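## Task

Move every nut and bolt into the bin labelled X while all other objects stay on the table. No item may stick out past a bin's rim, and both bins must end up resting flat on the table. Everything must stay put on its own, without the robot supporting it. Finally open the grippers and pull the arms away.

## Robot and tools

ROBOT. Two six-joint arms, left_arm and right_arm, each ending in a parallel two-finger gripper that opens to 50 mm. Bases in the scene frame: left_arm at (-0.015, +0.410, 0), right_arm at (+0.050, -0.352, 0), both roughly facing +x.

FRAMES. One scene frame for everything: origin on the tabletop midway between the arms, +z up, +x out across the table, left_arm on the +y side. The arm names do not refer to sides of any camera image. On the gripper, the fingers extend along its +z axis and close along its x axis. end_effector_position is the point midway between the pads; fingertips reach 17.5 mm past it. A rotation-only command pivots about that point, which lies 25 mm off the last joint axis toward gripper -y; a flat block juts about 9 cm toward gripper -y and turns with the hand. Reported hand positions get less accurate at long reach.

THE ROW. Every motion uses rows of 20 numbers, always both arms: left x, y, z, qw, qx, qy, qz, gripper position, force_limit, speed, then the same ten for the right arm. x, y, z are an absolute goal in metres in the scene frame; the quaternion is an absolute goal orientation, w first. The three gripper numbers run from -1 to 1. position: +1 fully open (50 mm), about -0.65 pads touching, -1 to grasp (close until stopped). force_limit per pad: -1 about 20 N, 0 about 102 N, +1 about 185 N (actual grip up to ~17% more). speed of the gap: -1 about 20 mm/s, 0 about 85, +1 about 150. A 0 is a real command, so repeat the previous three numbers to leave a gripper unchanged. To hold an orientation, keep sending the same quaternion rather than copying the drifted reported one. To keep an arm parked, resend the full pose it reported just before it stopped, plus its gripper values.

execute_actions(actions): a list of actions; each action is a list of up to 15 rows, one row per 1/30 s step; if fewer than 15, the final row repeats to fill 0.5 s. An empty list just reports state and images. Each step, the commanded pose is clipped to within 70 mm and 16 degrees of the measured pose, so distant goals take several actions, and after an action the arm only continues to its last clipped pose. If any goal lies more than 0.6 m from that gripper's current position along any of its own axes, that action is rejected for both arms; a malformed action, or a first action failing this check against the last report, rejects the whole call.

move(target, speed, blocking): target is one 20-number row as above. Each gripper travels a straight line to its goal; both finish together in 0.5 to 10 s (cut off at 10 s). speed is m/s, 0.002 to 0.5, default 0.25; rotation capped at twice that in rad/s. Finger values are applied at the start. Paths ignore obstacles and the other arm; the hand may lag, wander or overshoot speed near full stretch. blocking=false returns after 0.5 s while motion continues; then use wait or stop before any new motion command.

wait(seconds): 0 to 10, arms hold their last command; returns early if a move finishes. stop(): brakes a running move (needs stopping distance); fingers continue. zoom_image(camera, region): camera is cam_high, cam_low, cam_left_wrist or cam_right_wrist (each 896x504); region [x0, y0, x1, y1] in pixels, top-left origin, at most 504 by 504. read_manual(section): only "licences", no motion. finished_scene(scene): pass the current scene number to end it for good after the last command settles.

RESULTS. The state line shows each gripper's position and quaternion. Hand target lines give where the controller is heading. HELD marks steps where an arm's command was held back; pose unreachable means the clearance check altered or blocked that arm. A move adds a move: line with an ending (done, off_target, moving, held, fault), any limits (paced = pose clipped; held = steps blocked, after which the arm can speed up sharply) and distance to goal. object_status: 0 moving, 1 blocked while opening, 2 blocked while closing (a grasp), 3 reached the command or pads met (usually empty). Opening in mm is about (250 - position_measured) x 0.202. MOTOR HOT warns of heating from holding loads; OVER-TEMPERATURE FAULT means braked to cool.

GRIPPING. Send -1 and keep it; confirm status 2. Any new position value resets status to 0 briefly. Force or speed changes only apply with a position change of at least 0.01; open first to regrip more gently. Fingers reclose automatically if the grip slackens, except after gripping at force_limit -1, where status stays 2 even if the part is gone. Grips on fixed, off-centre objects fade over time.

AVOID. Arms are stiff: aiming even slightly into a firm surface can fault. Contact torque at a joint limit (142 N m for the first three joints, 35.6 N m for the wrist three, held weight included) or 150 N external force stops that arm for 10 s and drops the rest of the call. Keep the arms from striking each other. Fast contacts hit harder. Parts may be tugged or nudged unexpectedly; do not drop, fling or push anything off the table, tip the bins, or leave items resting on rims. Release everything and back away before ending the scene.

Each tool is called after "Call:" by a JSON object that holds its "api" and its "payload".

## Session

Call:
{"api": "execute_actions", "payload": {"actions": []}}

Scene clock: 0.00 s.
left_arm: end_effector_position=(+0.5444, -0.2009, +0.1830) position_measured=3 object_status=3 end_effector_quat_wxyz=(+0.331, +0.659, -0.295, +0.607) | right_arm: end_effector_position=(+0.5286, -0.3129, +0.1920) position_measured=3 object_status=3 end_effector_quat_wxyz=(-0.523, -0.295, +0.793, +0.105)
Joint positions: left_arm=[-0.474  0.543 -0.202 -0.493  0.762 -1.137] | right_arm=[ 0.32   0.952  0.846 -0.244 -2.57   1.854]
Joint velocities: left_arm=[-0.001  0.    -0.    -0.001 -0.002 -0.   ] | right_arm=[-0.     0.     0.     0.     0.     0.001]
Hand target (left_arm): +0.544, -0.201, +0.183; +0.331, +0.659, -0.295, +0.607
Hand target (right_arm): +0.529, -0.313, +0.192; -0.523, -0.295, +0.793, +0.105

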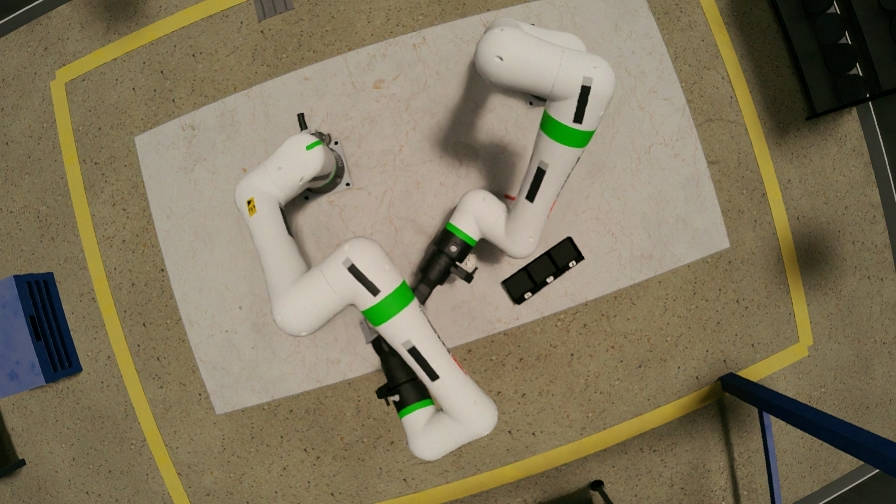

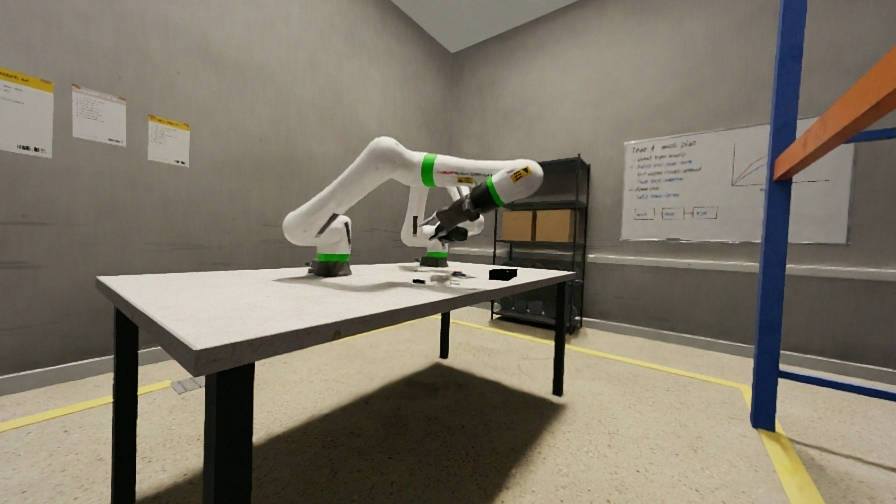

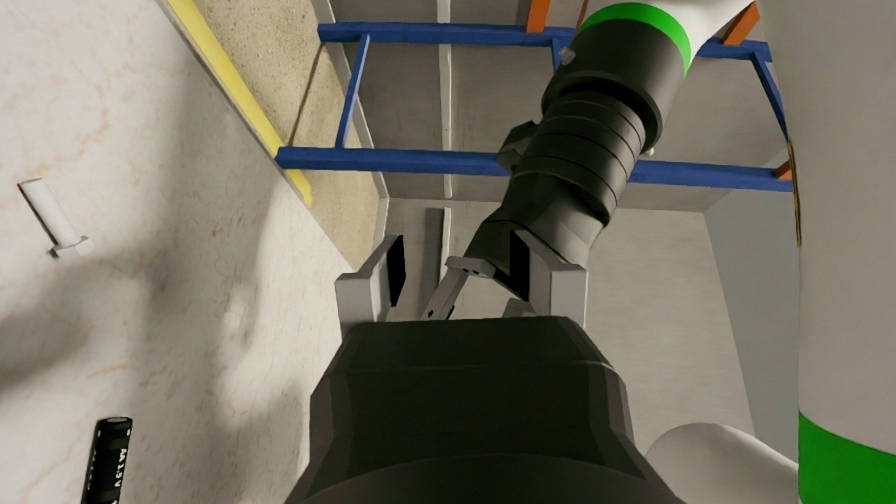

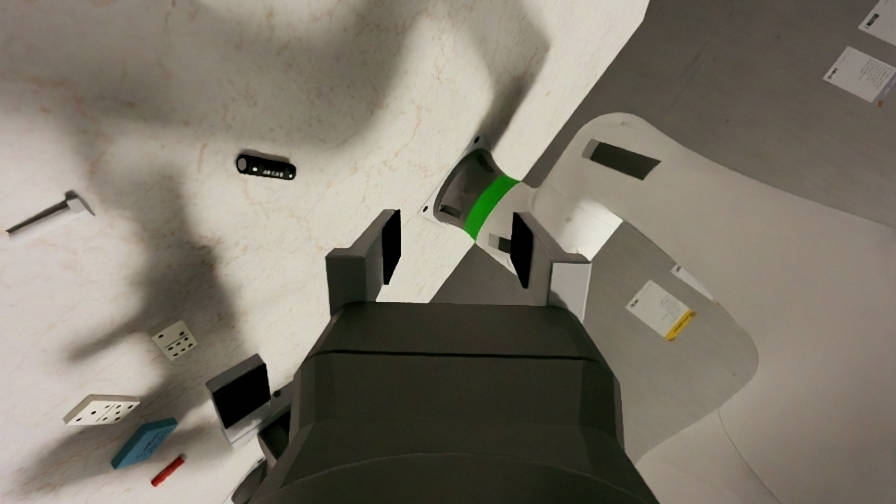

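Call:
{"api": "zoom_image", "payload": {"camera": "cam_high", "region": [480, 220, 610, 320]}}

Call:
{"api": "zoom_image", "payload": {"camera": "cam_right_wrist", "region": [0, 120, 340, 504]}}

Call:
{"api": "zoom_image", "payload": {"camera": "cam_low", "region": [380, 240, 560, 310]}}

Call:
{"api": "zoom_image", "payload": {"camera": "cam_high", "region": [330, 150, 600, 420]}}

Region (480, 220, 610, 320) of cam_high's 896x504 image, scaled by 3.877, with more detail than that image has; it fills the top 388 rows of this view, and the rest is white.

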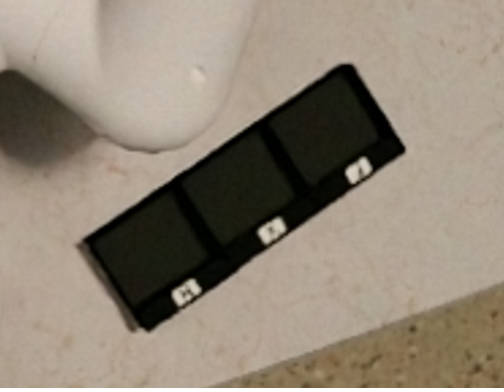

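Region (0, 120, 340, 504) of cam_right_wrist's 896x504 image, scaled by 1.312, with more detail than that image has; it fills the left 446 columns of this view, and the rest is white.

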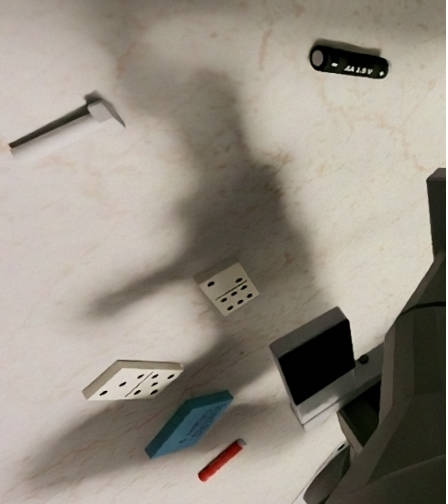

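Region (380, 240, 560, 310) of cam_low's 896x504 image, scaled by 2.800, with more detail than that image has.

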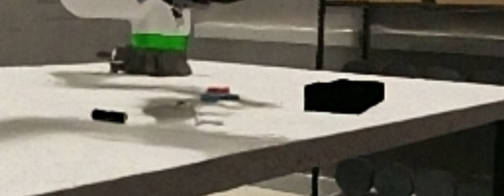

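Region (330, 150, 600, 420) of cam_high's 896x504 image, scaled by 1.867, with more detail than that image has.

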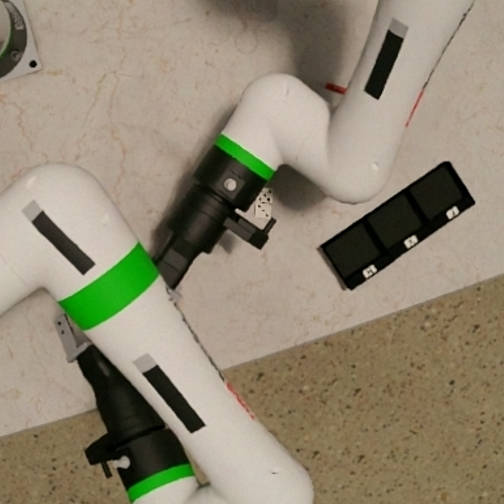

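Call:
{"api": "zoom_image", "payload": {"camera": "cam_high", "region": [515, 255, 585, 305]}}

Call:
{"api": "zoom_image", "payload": {"camera": "cam_left_wrist", "region": [0, 140, 160, 300]}}

Region (515, 255, 585, 305) of cam_high's 896x504 image, scaled by 7.200, with more detail than that image has; it fills the top 360 rows of this view, and the rest is white.

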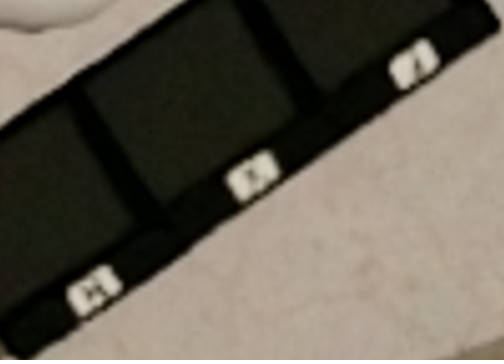

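Region (0, 140, 160, 300) of cam_left_wrist's 896x504 image, scaled by 3.150, with more detail than that image has.

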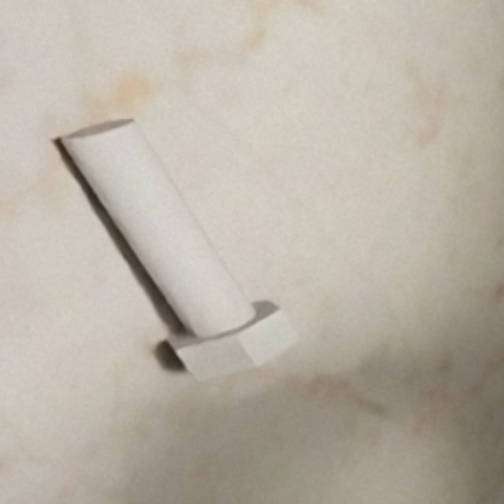

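Call:
{"api": "move", "payload": {"target": [0.72, 0.53, 0.20, 0.0193, 0.7211, 0.0364, 0.6911, 1, 0, 0, 0.555, -0.19, 0.11, 0, 0.334, 0.943, 0, 1, 0, 0], "speed": 0.45}}

Scene clock: 85.70 s.
left_arm: end_effector_position=(+0.7190, +0.5293, +0.2003) position_measured=3 object_status=3 end_effector_quat_wxyz=(+0.021, +0.721, +0.038, +0.691) | right_arm: end_effector_position=(+0.5550, -0.1906, +0.1095) position_measured=3 object_status=3 end_effector_quat_wxyz=(+0.000, +0.334, +0.943, -0.000)
Joint positions: left_arm=[ 0.581  0.36  -0.402 -0.629  0.819 -1.048] | right_arm=[ 0.591  0.317 -0.008  0.001 -1.246  0.316]
Joint velocities: left_arm=[-0.001  0.001  0.    -0.     0.    -0.002] | right_arm=[ 0.001 -0.001  0.     0.     0.    -0.   ]
Hand target (left_arm): +0.719, +0.529, +0.200; +0.021, +0.721, +0.038, +0.691
Hand target (right_arm): +0.555, -0.191, +0.109; +0.000, +0.334, +0.943, -0.000
Off the commanded pose (left_arm): 0.001 m, 0 deg.
Off the commanded pose (right_arm): 0.001 m, 0 deg.
move: done

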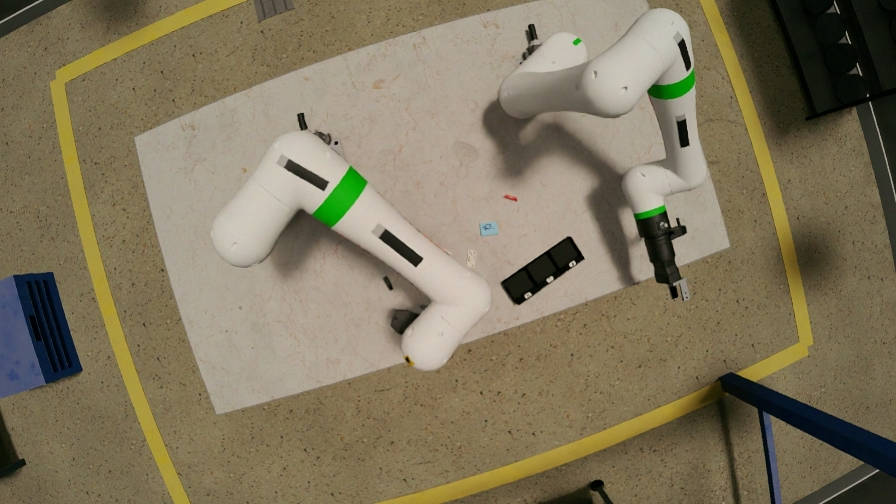

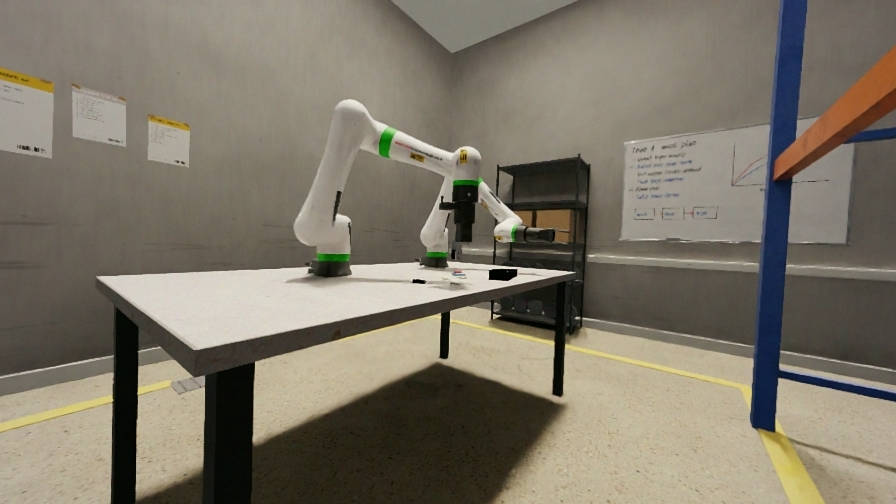

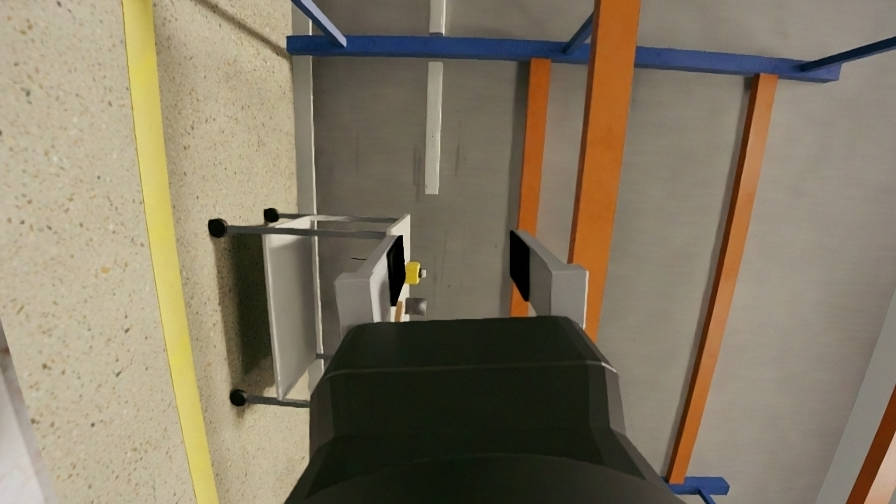

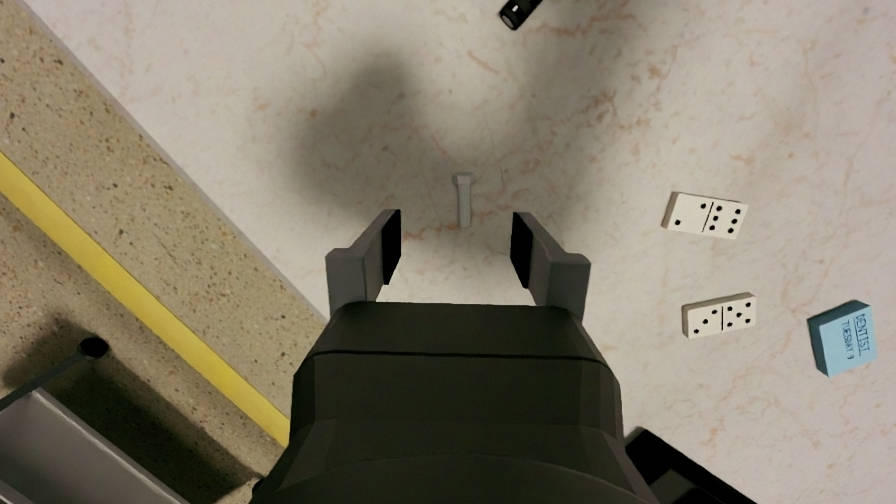

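Call:
{"api": "zoom_image", "payload": {"camera": "cam_right_wrist", "region": [360, 150, 560, 310]}}

Call:
{"api": "zoom_image", "payload": {"camera": "cam_high", "region": [130, 0, 634, 420]}}

Region (360, 150, 560, 310) of cam_right_wrist's 896x504 image, scaled by 2.520, with more detail than that image has; it fills the top 403 rows of this view, and the rest is white.

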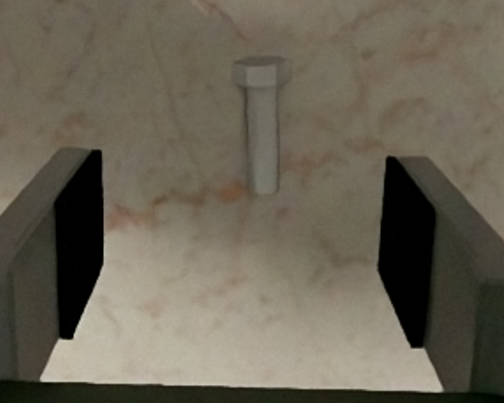

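Region (130, 0, 634, 420) of cam_high's 896x504 image, scaled by 1.000.

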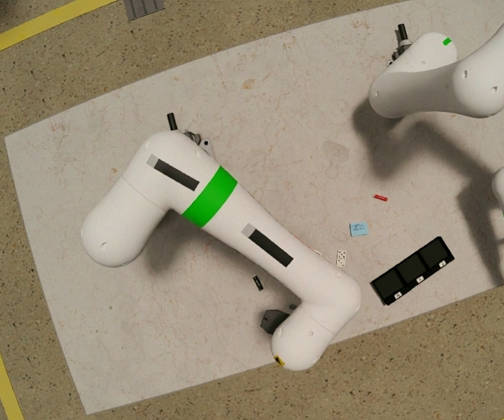

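Call:
{"api": "move", "payload": {"target": [0.7190, 0.5293, 0.2003, 0.021, 0.721, 0.038, 0.691, 1, 0, 0, 0.5534, -0.1827, 0.022, 0, 0.3007, 0.9537, 0, 0.3, 0, 0.5], "speed": 0.16}}

Call:
{"api": "zoom_image", "payload": {"camera": "cam_right_wrist", "region": [386, 170, 526, 310]}}

Call:
{"api": "zoom_image", "payload": {"camera": "cam_low", "region": [430, 245, 490, 295]}}

Scene clock: 107.63 s.
left_arm: end_effector_position=(+0.7190, +0.5293, +0.2003) position_measured=3 object_status=3 end_effector_quat_wxyz=(+0.021, +0.721, +0.038, +0.691) | right_arm: end_effector_position=(+0.5533, -0.1827, +0.0221) position_measured=107 object_status=3 end_effector_quat_wxyz=(-0.000, +0.301, +0.954, +0.000)
Joint positions: left_arm=[ 0.581  0.36  -0.402 -0.629  0.82  -1.048] | right_arm=[ 0.607  0.404 -0.111 -0.    -1.056  0.37 ]
Joint velocities: left_arm=[ 0.001 -0.     0.    -0.     0.002 -0.002] | right_arm=[ 0.     0.001 -0.002 -0.001  0.    -0.   ]
Hand target (left_arm): +0.719, +0.529, +0.200; +0.021, +0.721, +0.038, +0.691
Hand target (right_arm): +0.553, -0.183, +0.022; -0.000, +0.301, +0.954, +0.000
Off the commanded pose (left_arm): 0.000 m, 0 deg.
Off the commanded pose (right_arm): 0.000 m, 0 deg.
move: done

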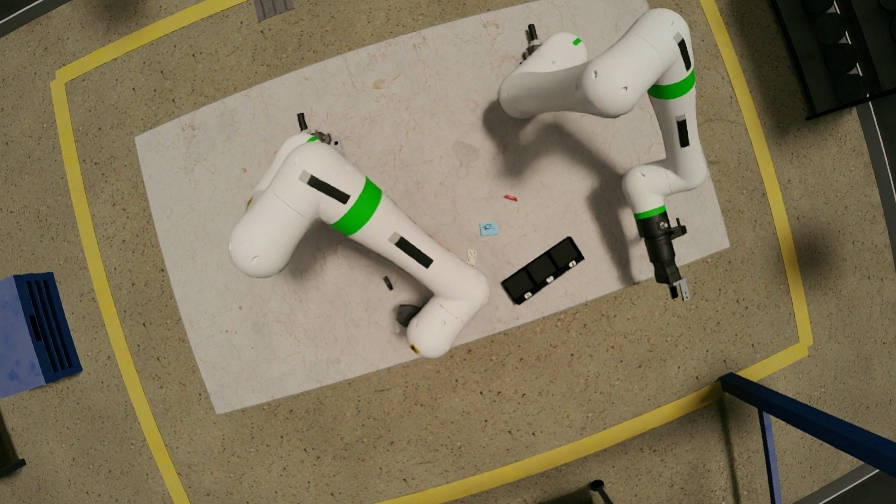

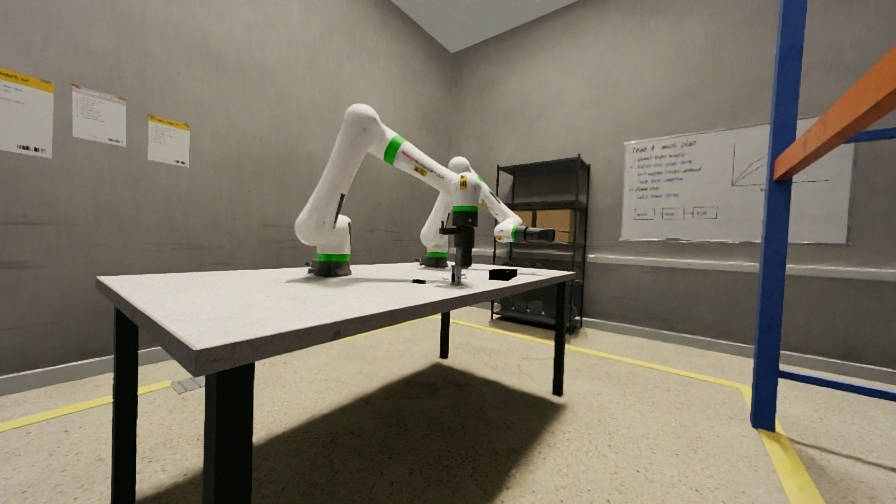

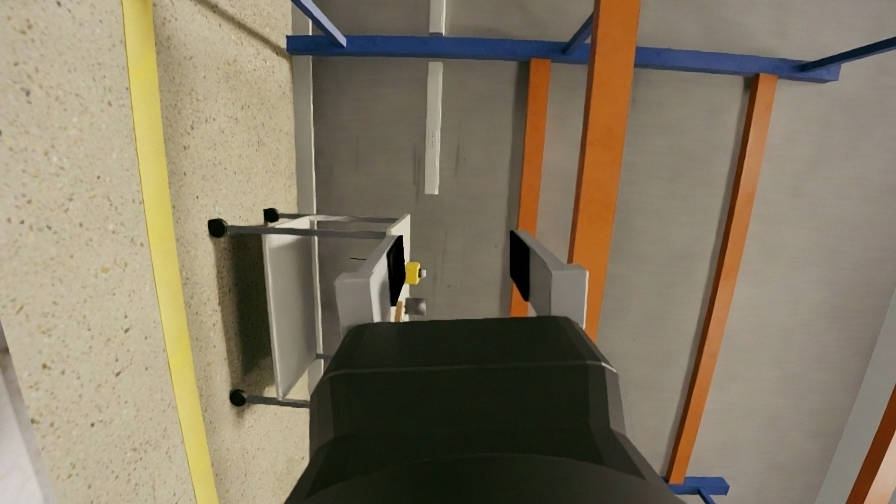

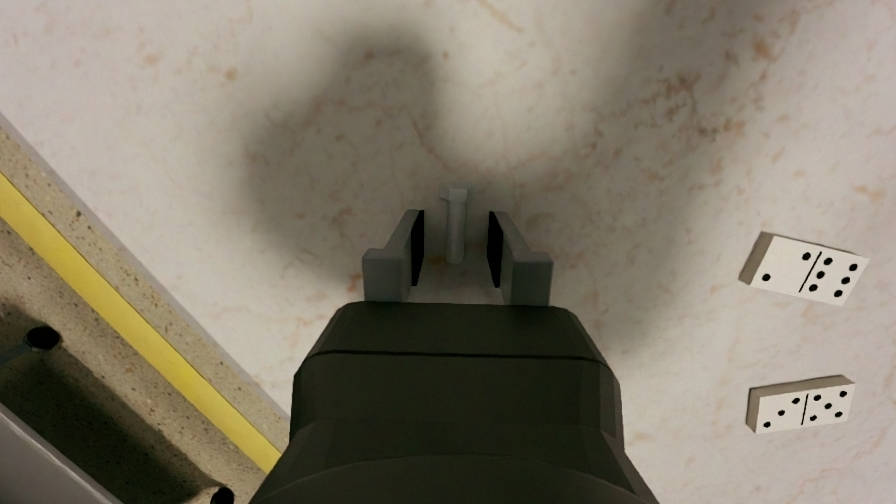

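Region (386, 170, 526, 310) of cam_right_wrist's 896x504 image, scaled by 3.600, with more detail than that image has.

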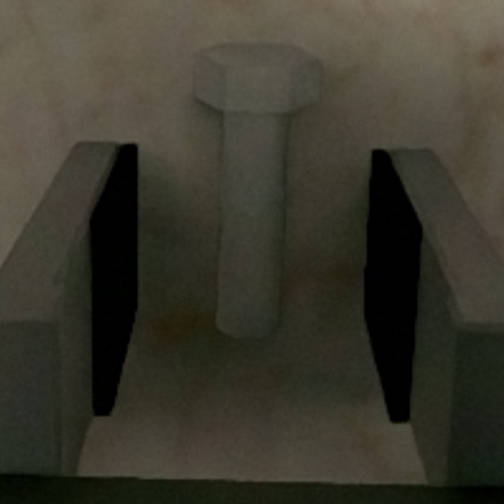

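Region (430, 245, 490, 295) of cam_low's 896x504 image, scaled by 8.400, with more detail than that image has.

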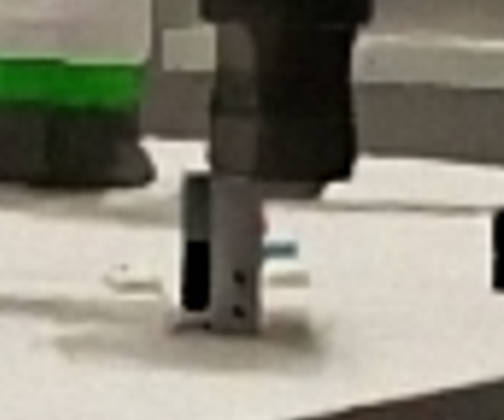

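Call:
{"api": "execute_actions", "payload": {"actions": [[[0.7190, 0.5293, 0.2003, 0.021, 0.721, 0.038, 0.691, 1, 0, 0, 0.5532, -0.1829, 0.0218, 0, 0.3007, 0.9537, 0, 0.3, 0, 0.5],[0.7190, 0.5293, 0.2003, 0.021, 0.721, 0.038, 0.691, 1, 0, 0, 0.5530, -0.1832, 0.0213, 0, 0.3007, 0.9537, 0, 0.3, 0, 0.5],[0.7190, 0.5293, 0.2003, 0.021, 0.721, 0.038, 0.691, 1, 0, 0, 0.5527, -0.1837, 0.0207, 0, 0.3007, 0.9537, 0, 0.3, 0, 0.5],[0.7190, 0.5293, 0.2003, 0.021, 0.721, 0.038, 0.691, 1, 0, 0, 0.5523, -0.1842, 0.0200, 0, 0.3007, 0.9537, 0, 0.3, 0, 0.5],[0.7190, 0.5293, 0.2003, 0.021, 0.721, 0.038, 0.691, 1, 0, 0, 0.5521, -0.1845, 0.0195, 0, 0.3007, 0.9537, 0, 0.3, 0, 0.5],[0.7190, 0.5293, 0.2003, 0.021, 0.721, 0.038, 0.691, 1, 0, 0, 0.5520, -0.1847, 0.0193, 0, 0.3007, 0.9537, 0, 0.3, 0, 0.5],[0.7190, 0.5293, 0.2003, 0.021, 0.721, 0.038, 0.691, 1, 0, 0, 0.5520, -0.1847, 0.0193, 0, 0.3007, 0.9537, 0, -1, -0.2, 0]]]}}

Call:
{"api": "wait", "payload": {"seconds": 0.3}}

Call:
{"api": "zoom_image", "payload": {"camera": "cam_right_wrist", "region": [386, 170, 526, 310]}}

Scene clock: 129.97 s.
left_arm: end_effector_position=(+0.7190, +0.5293, +0.2003) position_measured=3 object_status=3 end_effector_quat_wxyz=(+0.021, +0.721, +0.038, +0.691) | right_arm: end_effector_position=(+0.5520, -0.1847, +0.0193) position_measured=227 object_status=0 end_effector_quat_wxyz=(-0.000, +0.301, +0.954, +0.000)
Joint positions: left_arm=[ 0.581  0.36  -0.402 -0.629  0.82  -1.048] | right_arm=[ 0.606  0.404 -0.119 -0.    -1.048  0.371]
Joint velocities: left_arm=[-0.001 -0.    -0.     0.     0.001 -0.001] | right_arm=[-0.     0.    -0.002 -0.     0.001 -0.001]
Hand target (left_arm): +0.719, +0.529, +0.200; +0.021, +0.721, +0.038, +0.691
Hand target (right_arm): +0.552, -0.185, +0.019; -0.000, +0.301, +0.954, +0.000
Off the commanded pose (left_arm): 0.000 m, 0 deg.
Off the commanded pose (right_arm): 0.000 m, 0 deg.
Step readings (end_effector_position):
0: left_arm (+0.7190, +0.5293, +0.2003) | right_arm (+0.5533, -0.1827, +0.0221)
1: left_arm (+0.7190, +0.5293, +0.2003) | right_arm (+0.5533, -0.1827, +0.0221)
2: left_arm (+0.7190, +0.5293, +0.2003) | right_arm (+0.5533, -0.1828, +0.0219)
4: left_arm (+0.7190, +0.5293, +0.2003) | right_arm (+0.5528, -0.1832, +0.0210)
8: left_arm (+0.7190, +0.5293, +0.2003) | right_arm (+0.5520, -0.1845, +0.0193)
15: end_effector_position above

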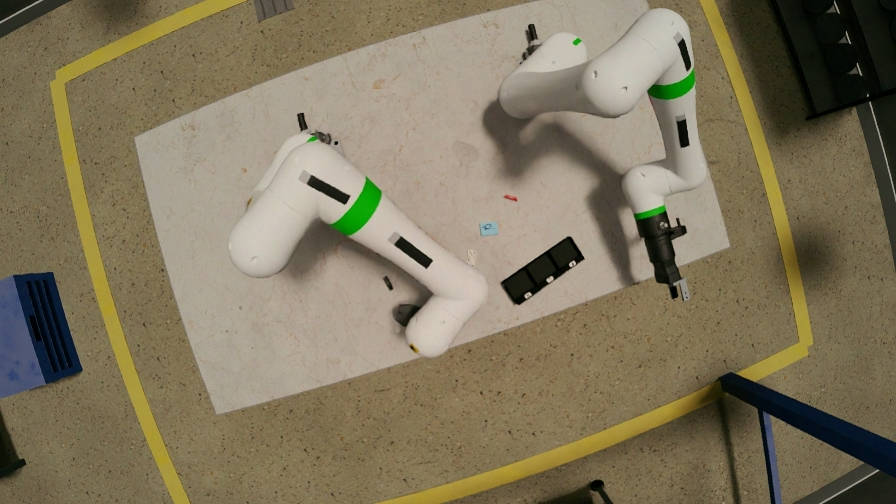

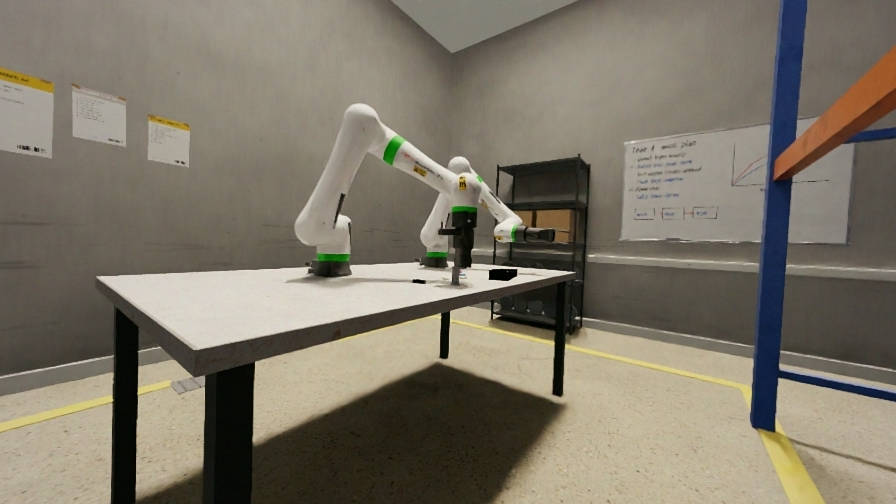

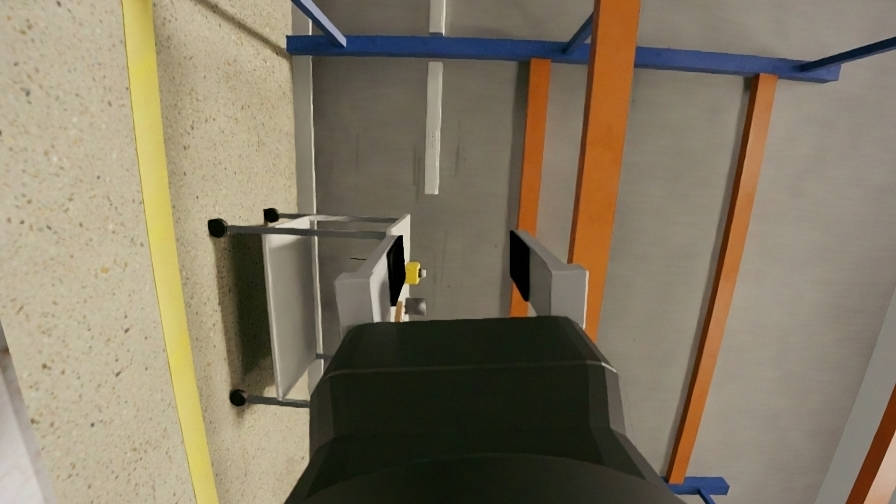

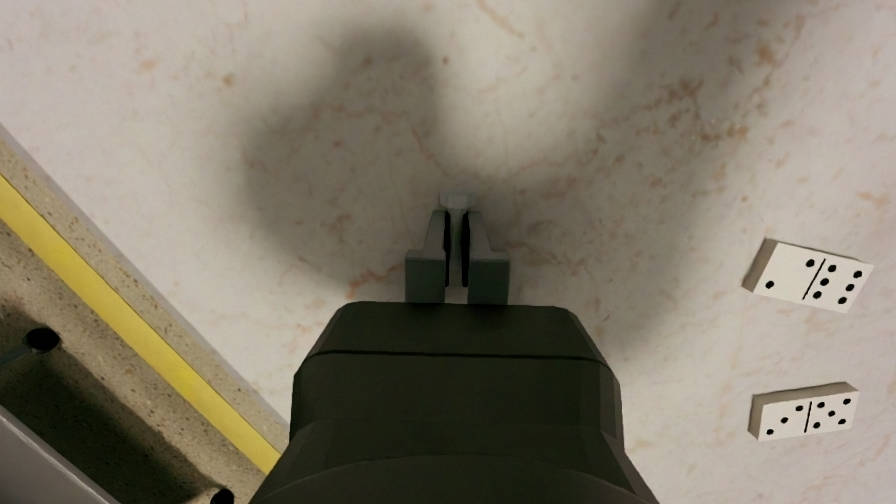

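Scene clock: 130.27 s.
left_arm: end_effector_position=(+0.7190, +0.5293, +0.2003) position_measured=3 object_status=3 end_effector_quat_wxyz=(+0.021, +0.721, +0.038, +0.691) | right_arm: end_effector_position=(+0.5520, -0.1847, +0.0193) position_measured=227 object_status=2 end_effector_quat_wxyz=(-0.000, +0.301, +0.954, +0.000)
Joint positions: left_arm=[ 0.581  0.36  -0.402 -0.629  0.82  -1.048] | right_arm=[ 0.606  0.404 -0.119 -0.    -1.048  0.371]
Joint velocities: left_arm=[ 0.001 -0.    -0.001  0.    -0.    -0.001] | right_arm=[ 0.    -0.001  0.002 -0.    -0.    -0.   ]
Hand target (left_arm): +0.719, +0.529, +0.200; +0.021, +0.721, +0.038, +0.691
Hand target (right_arm): +0.552, -0.185, +0.019; -0.000, +0.301, +0.954, +0.000
Off the commanded pose (left_arm): 0.000 m, 0 deg.
Off the commanded pose (right_arm): 0.000 m, 0 deg.
wait: 0.30 s; at rest by 0.17 s

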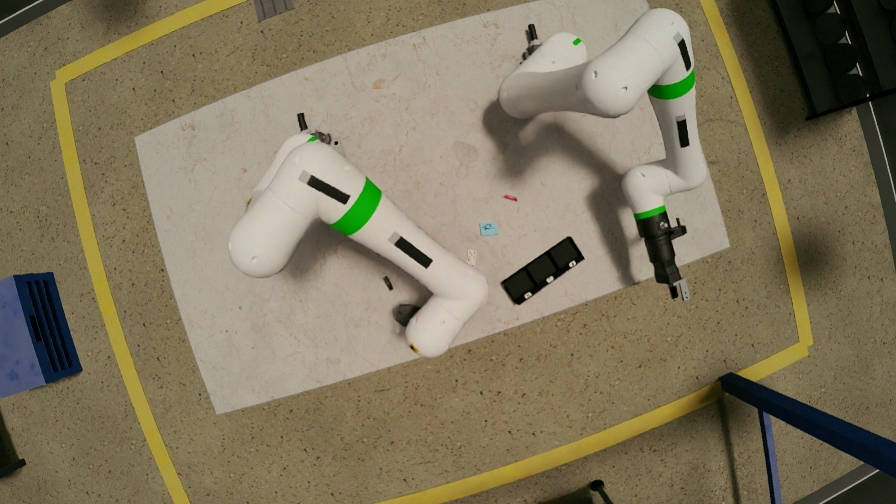

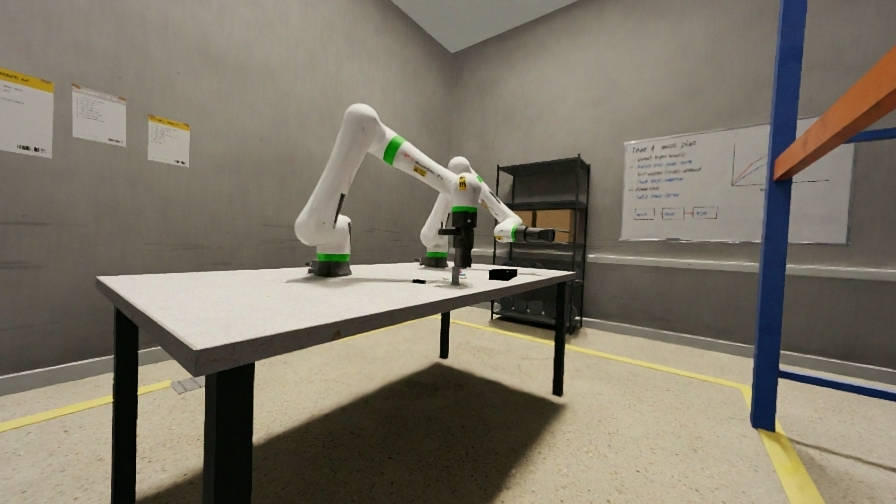

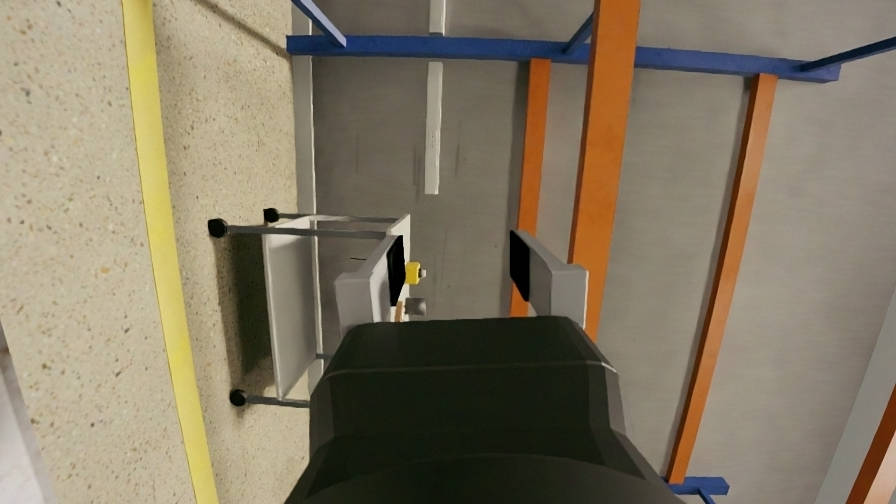

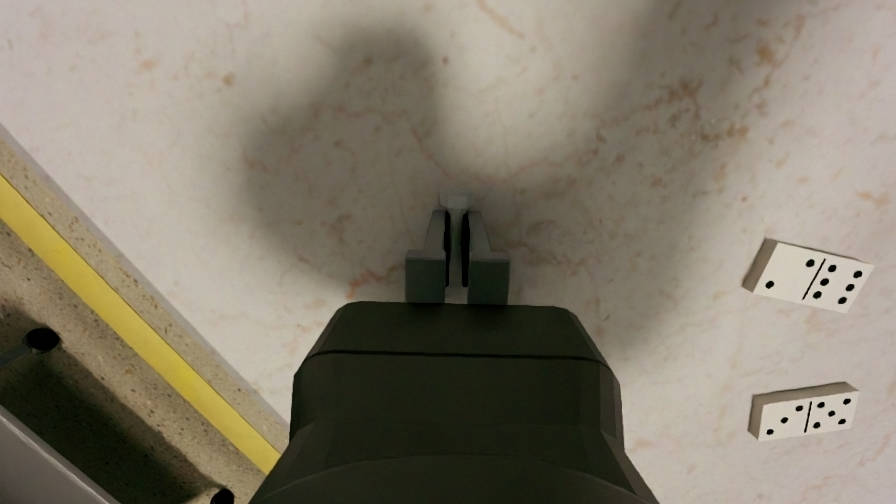

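Region (386, 170, 526, 310) of cam_right_wrist's 896x504 image, scaled by 3.600, with more detail than that image has.

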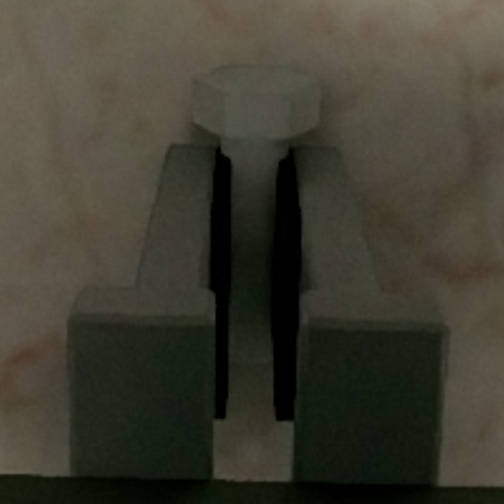

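Call:
{"api": "move", "payload": {"target": [0.7190, 0.5293, 0.2003, 0.021, 0.721, 0.038, 0.691, 1, 0, 0, 0.539, 0.194, 0.15, 0, -0.1305, 0.9914, 0, -1, -0.2, 0], "speed": 0.4}}

Scene clock: 161.87 s.
left_arm: end_effector_position=(+0.7190, +0.5293, +0.2003) position_measured=3 object_status=3 end_effector_quat_wxyz=(+0.021, +0.721, +0.038, +0.691) | right_arm: end_effector_position=(+0.5400, +0.1941, +0.1501) position_measured=227 object_status=2 end_effector_quat_wxyz=(+0.001, -0.130, +0.992, -0.000)
Joint positions: left_arm=[ 0.581  0.36  -0.402 -0.629  0.82  -1.048] | right_arm=[ 1.06   0.845  0.893  0.001 -1.619  0.788]
Joint velocities: left_arm=[-0.001 -0.    -0.001 -0.001 -0.001  0.001] | right_arm=[-0.     0.004  0.005 -0.    -0.004 -0.001]
Hand target (left_arm): +0.719, +0.529, +0.200; +0.021, +0.721, +0.038, +0.691
Hand target (right_arm): +0.540, +0.194, +0.150; +0.001, -0.130, +0.992, -0.000
Off the commanded pose (left_arm): 0.000 m, 0 deg.
Off the commanded pose (right_arm): 0.001 m, 0 deg.
move: done

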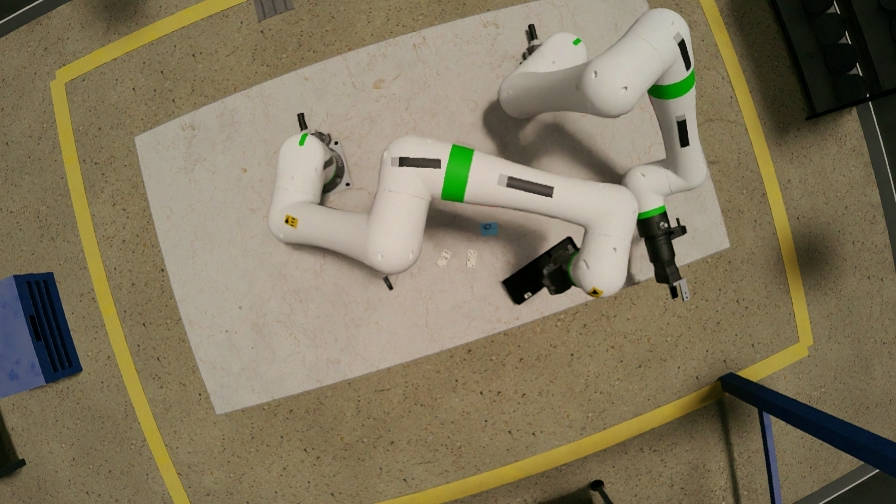

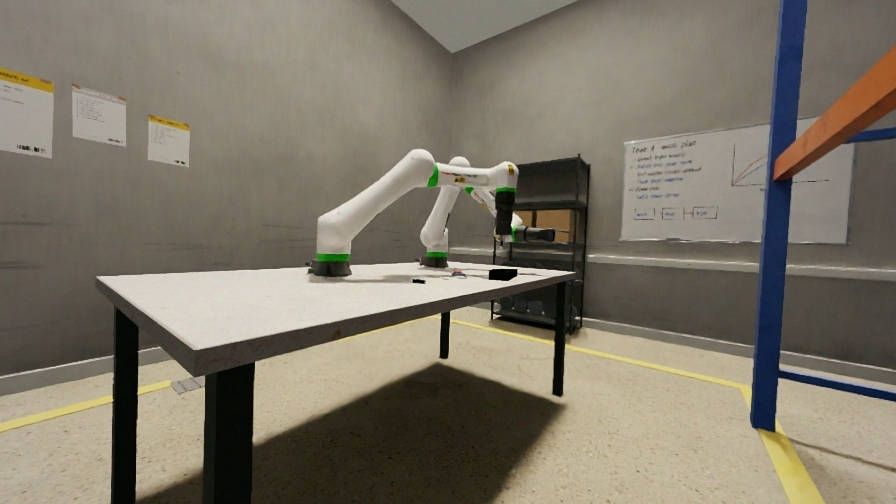

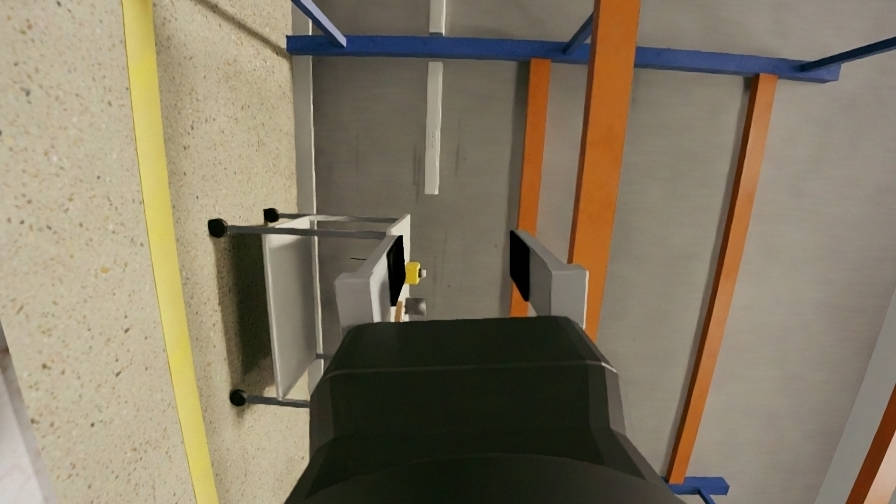

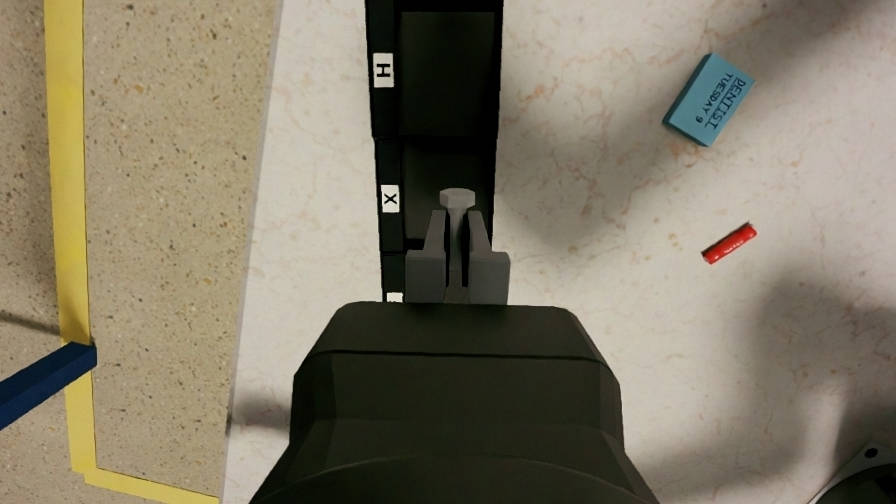

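Call:
{"api": "execute_actions", "payload": {"actions": []}}

Scene clock: 175.37 s.
left_arm: end_effector_position=(+0.7190, +0.5293, +0.2003) position_measured=3 object_status=3 end_effector_quat_wxyz=(+0.021, +0.721, +0.038, +0.691) | right_arm: end_effector_position=(+0.5401, +0.1942, +0.1501) position_measured=227 object_status=2 end_effector_quat_wxyz=(+0.001, -0.130, +0.992, -0.000)
Joint positions: left_arm=[ 0.581  0.36  -0.402 -0.629  0.82  -1.048] | right_arm=[ 1.06   0.845  0.894  0.001 -1.619  0.788]
Joint velocities: left_arm=[-0.001 -0.    -0.001  0.001  0.    -0.001] | right_arm=[-0.     0.001 -0.    -0.     0.    -0.001]
Hand target (left_arm): +0.719, +0.529, +0.200; +0.021, +0.721, +0.038, +0.691
Hand target (right_arm): +0.540, +0.194, +0.150; +0.001, -0.130, +0.992, -0.000
Off the commanded pose (left_arm): 0.000 m, 0 deg.
Off the commanded pose (right_arm): 0.001 m, 0 deg.

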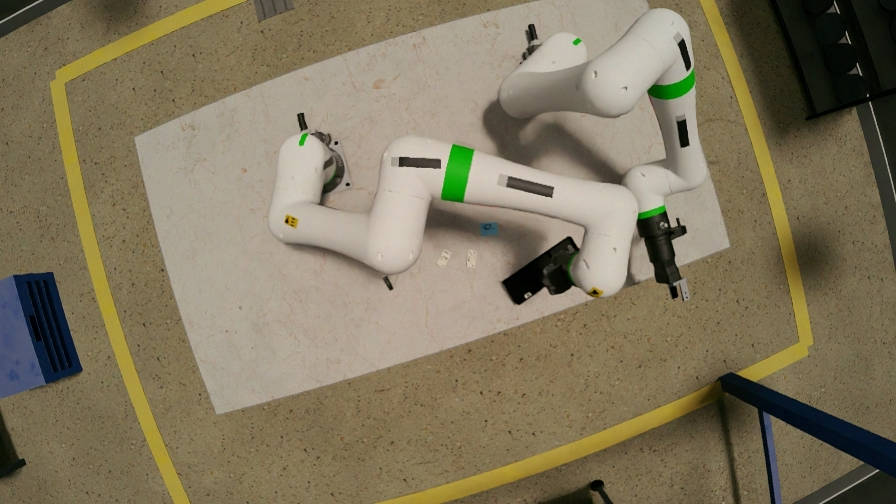

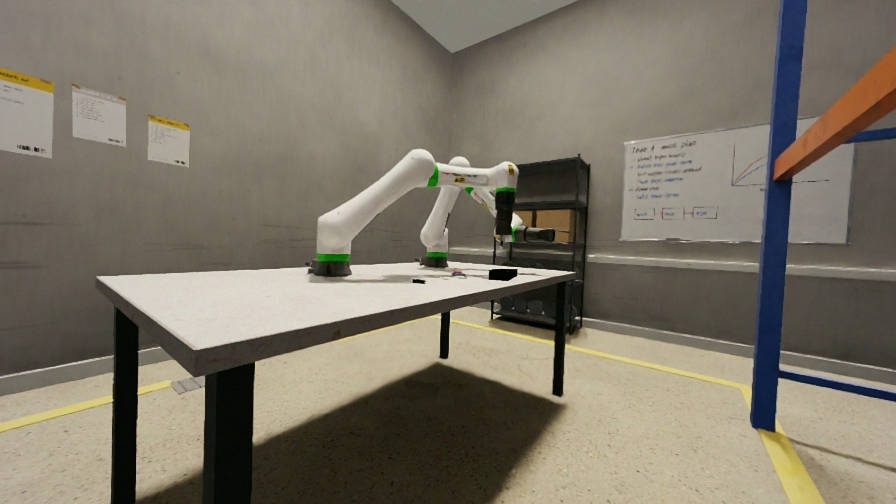

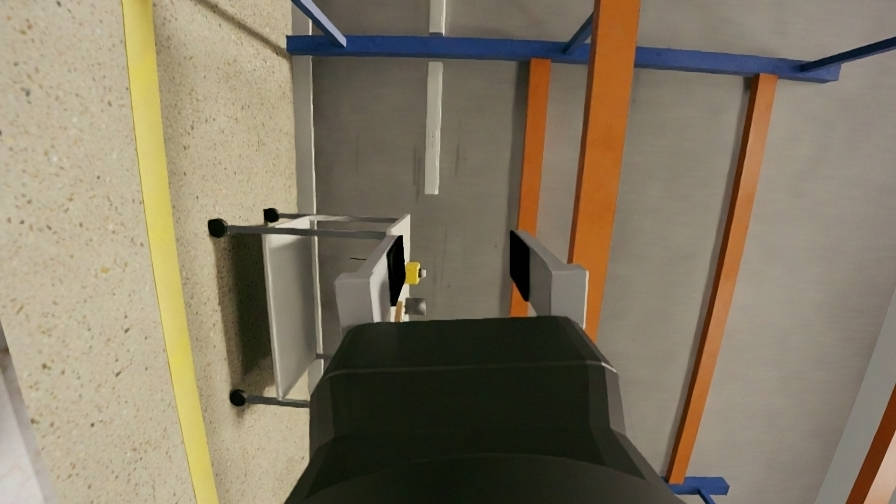

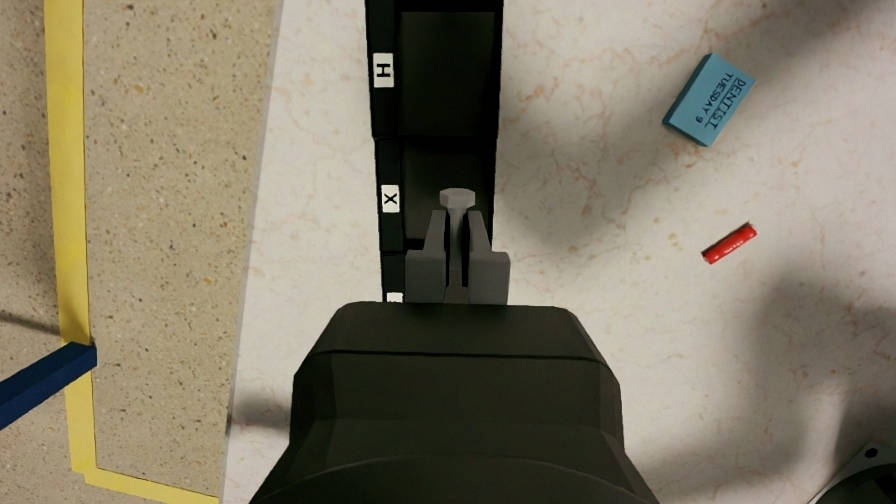

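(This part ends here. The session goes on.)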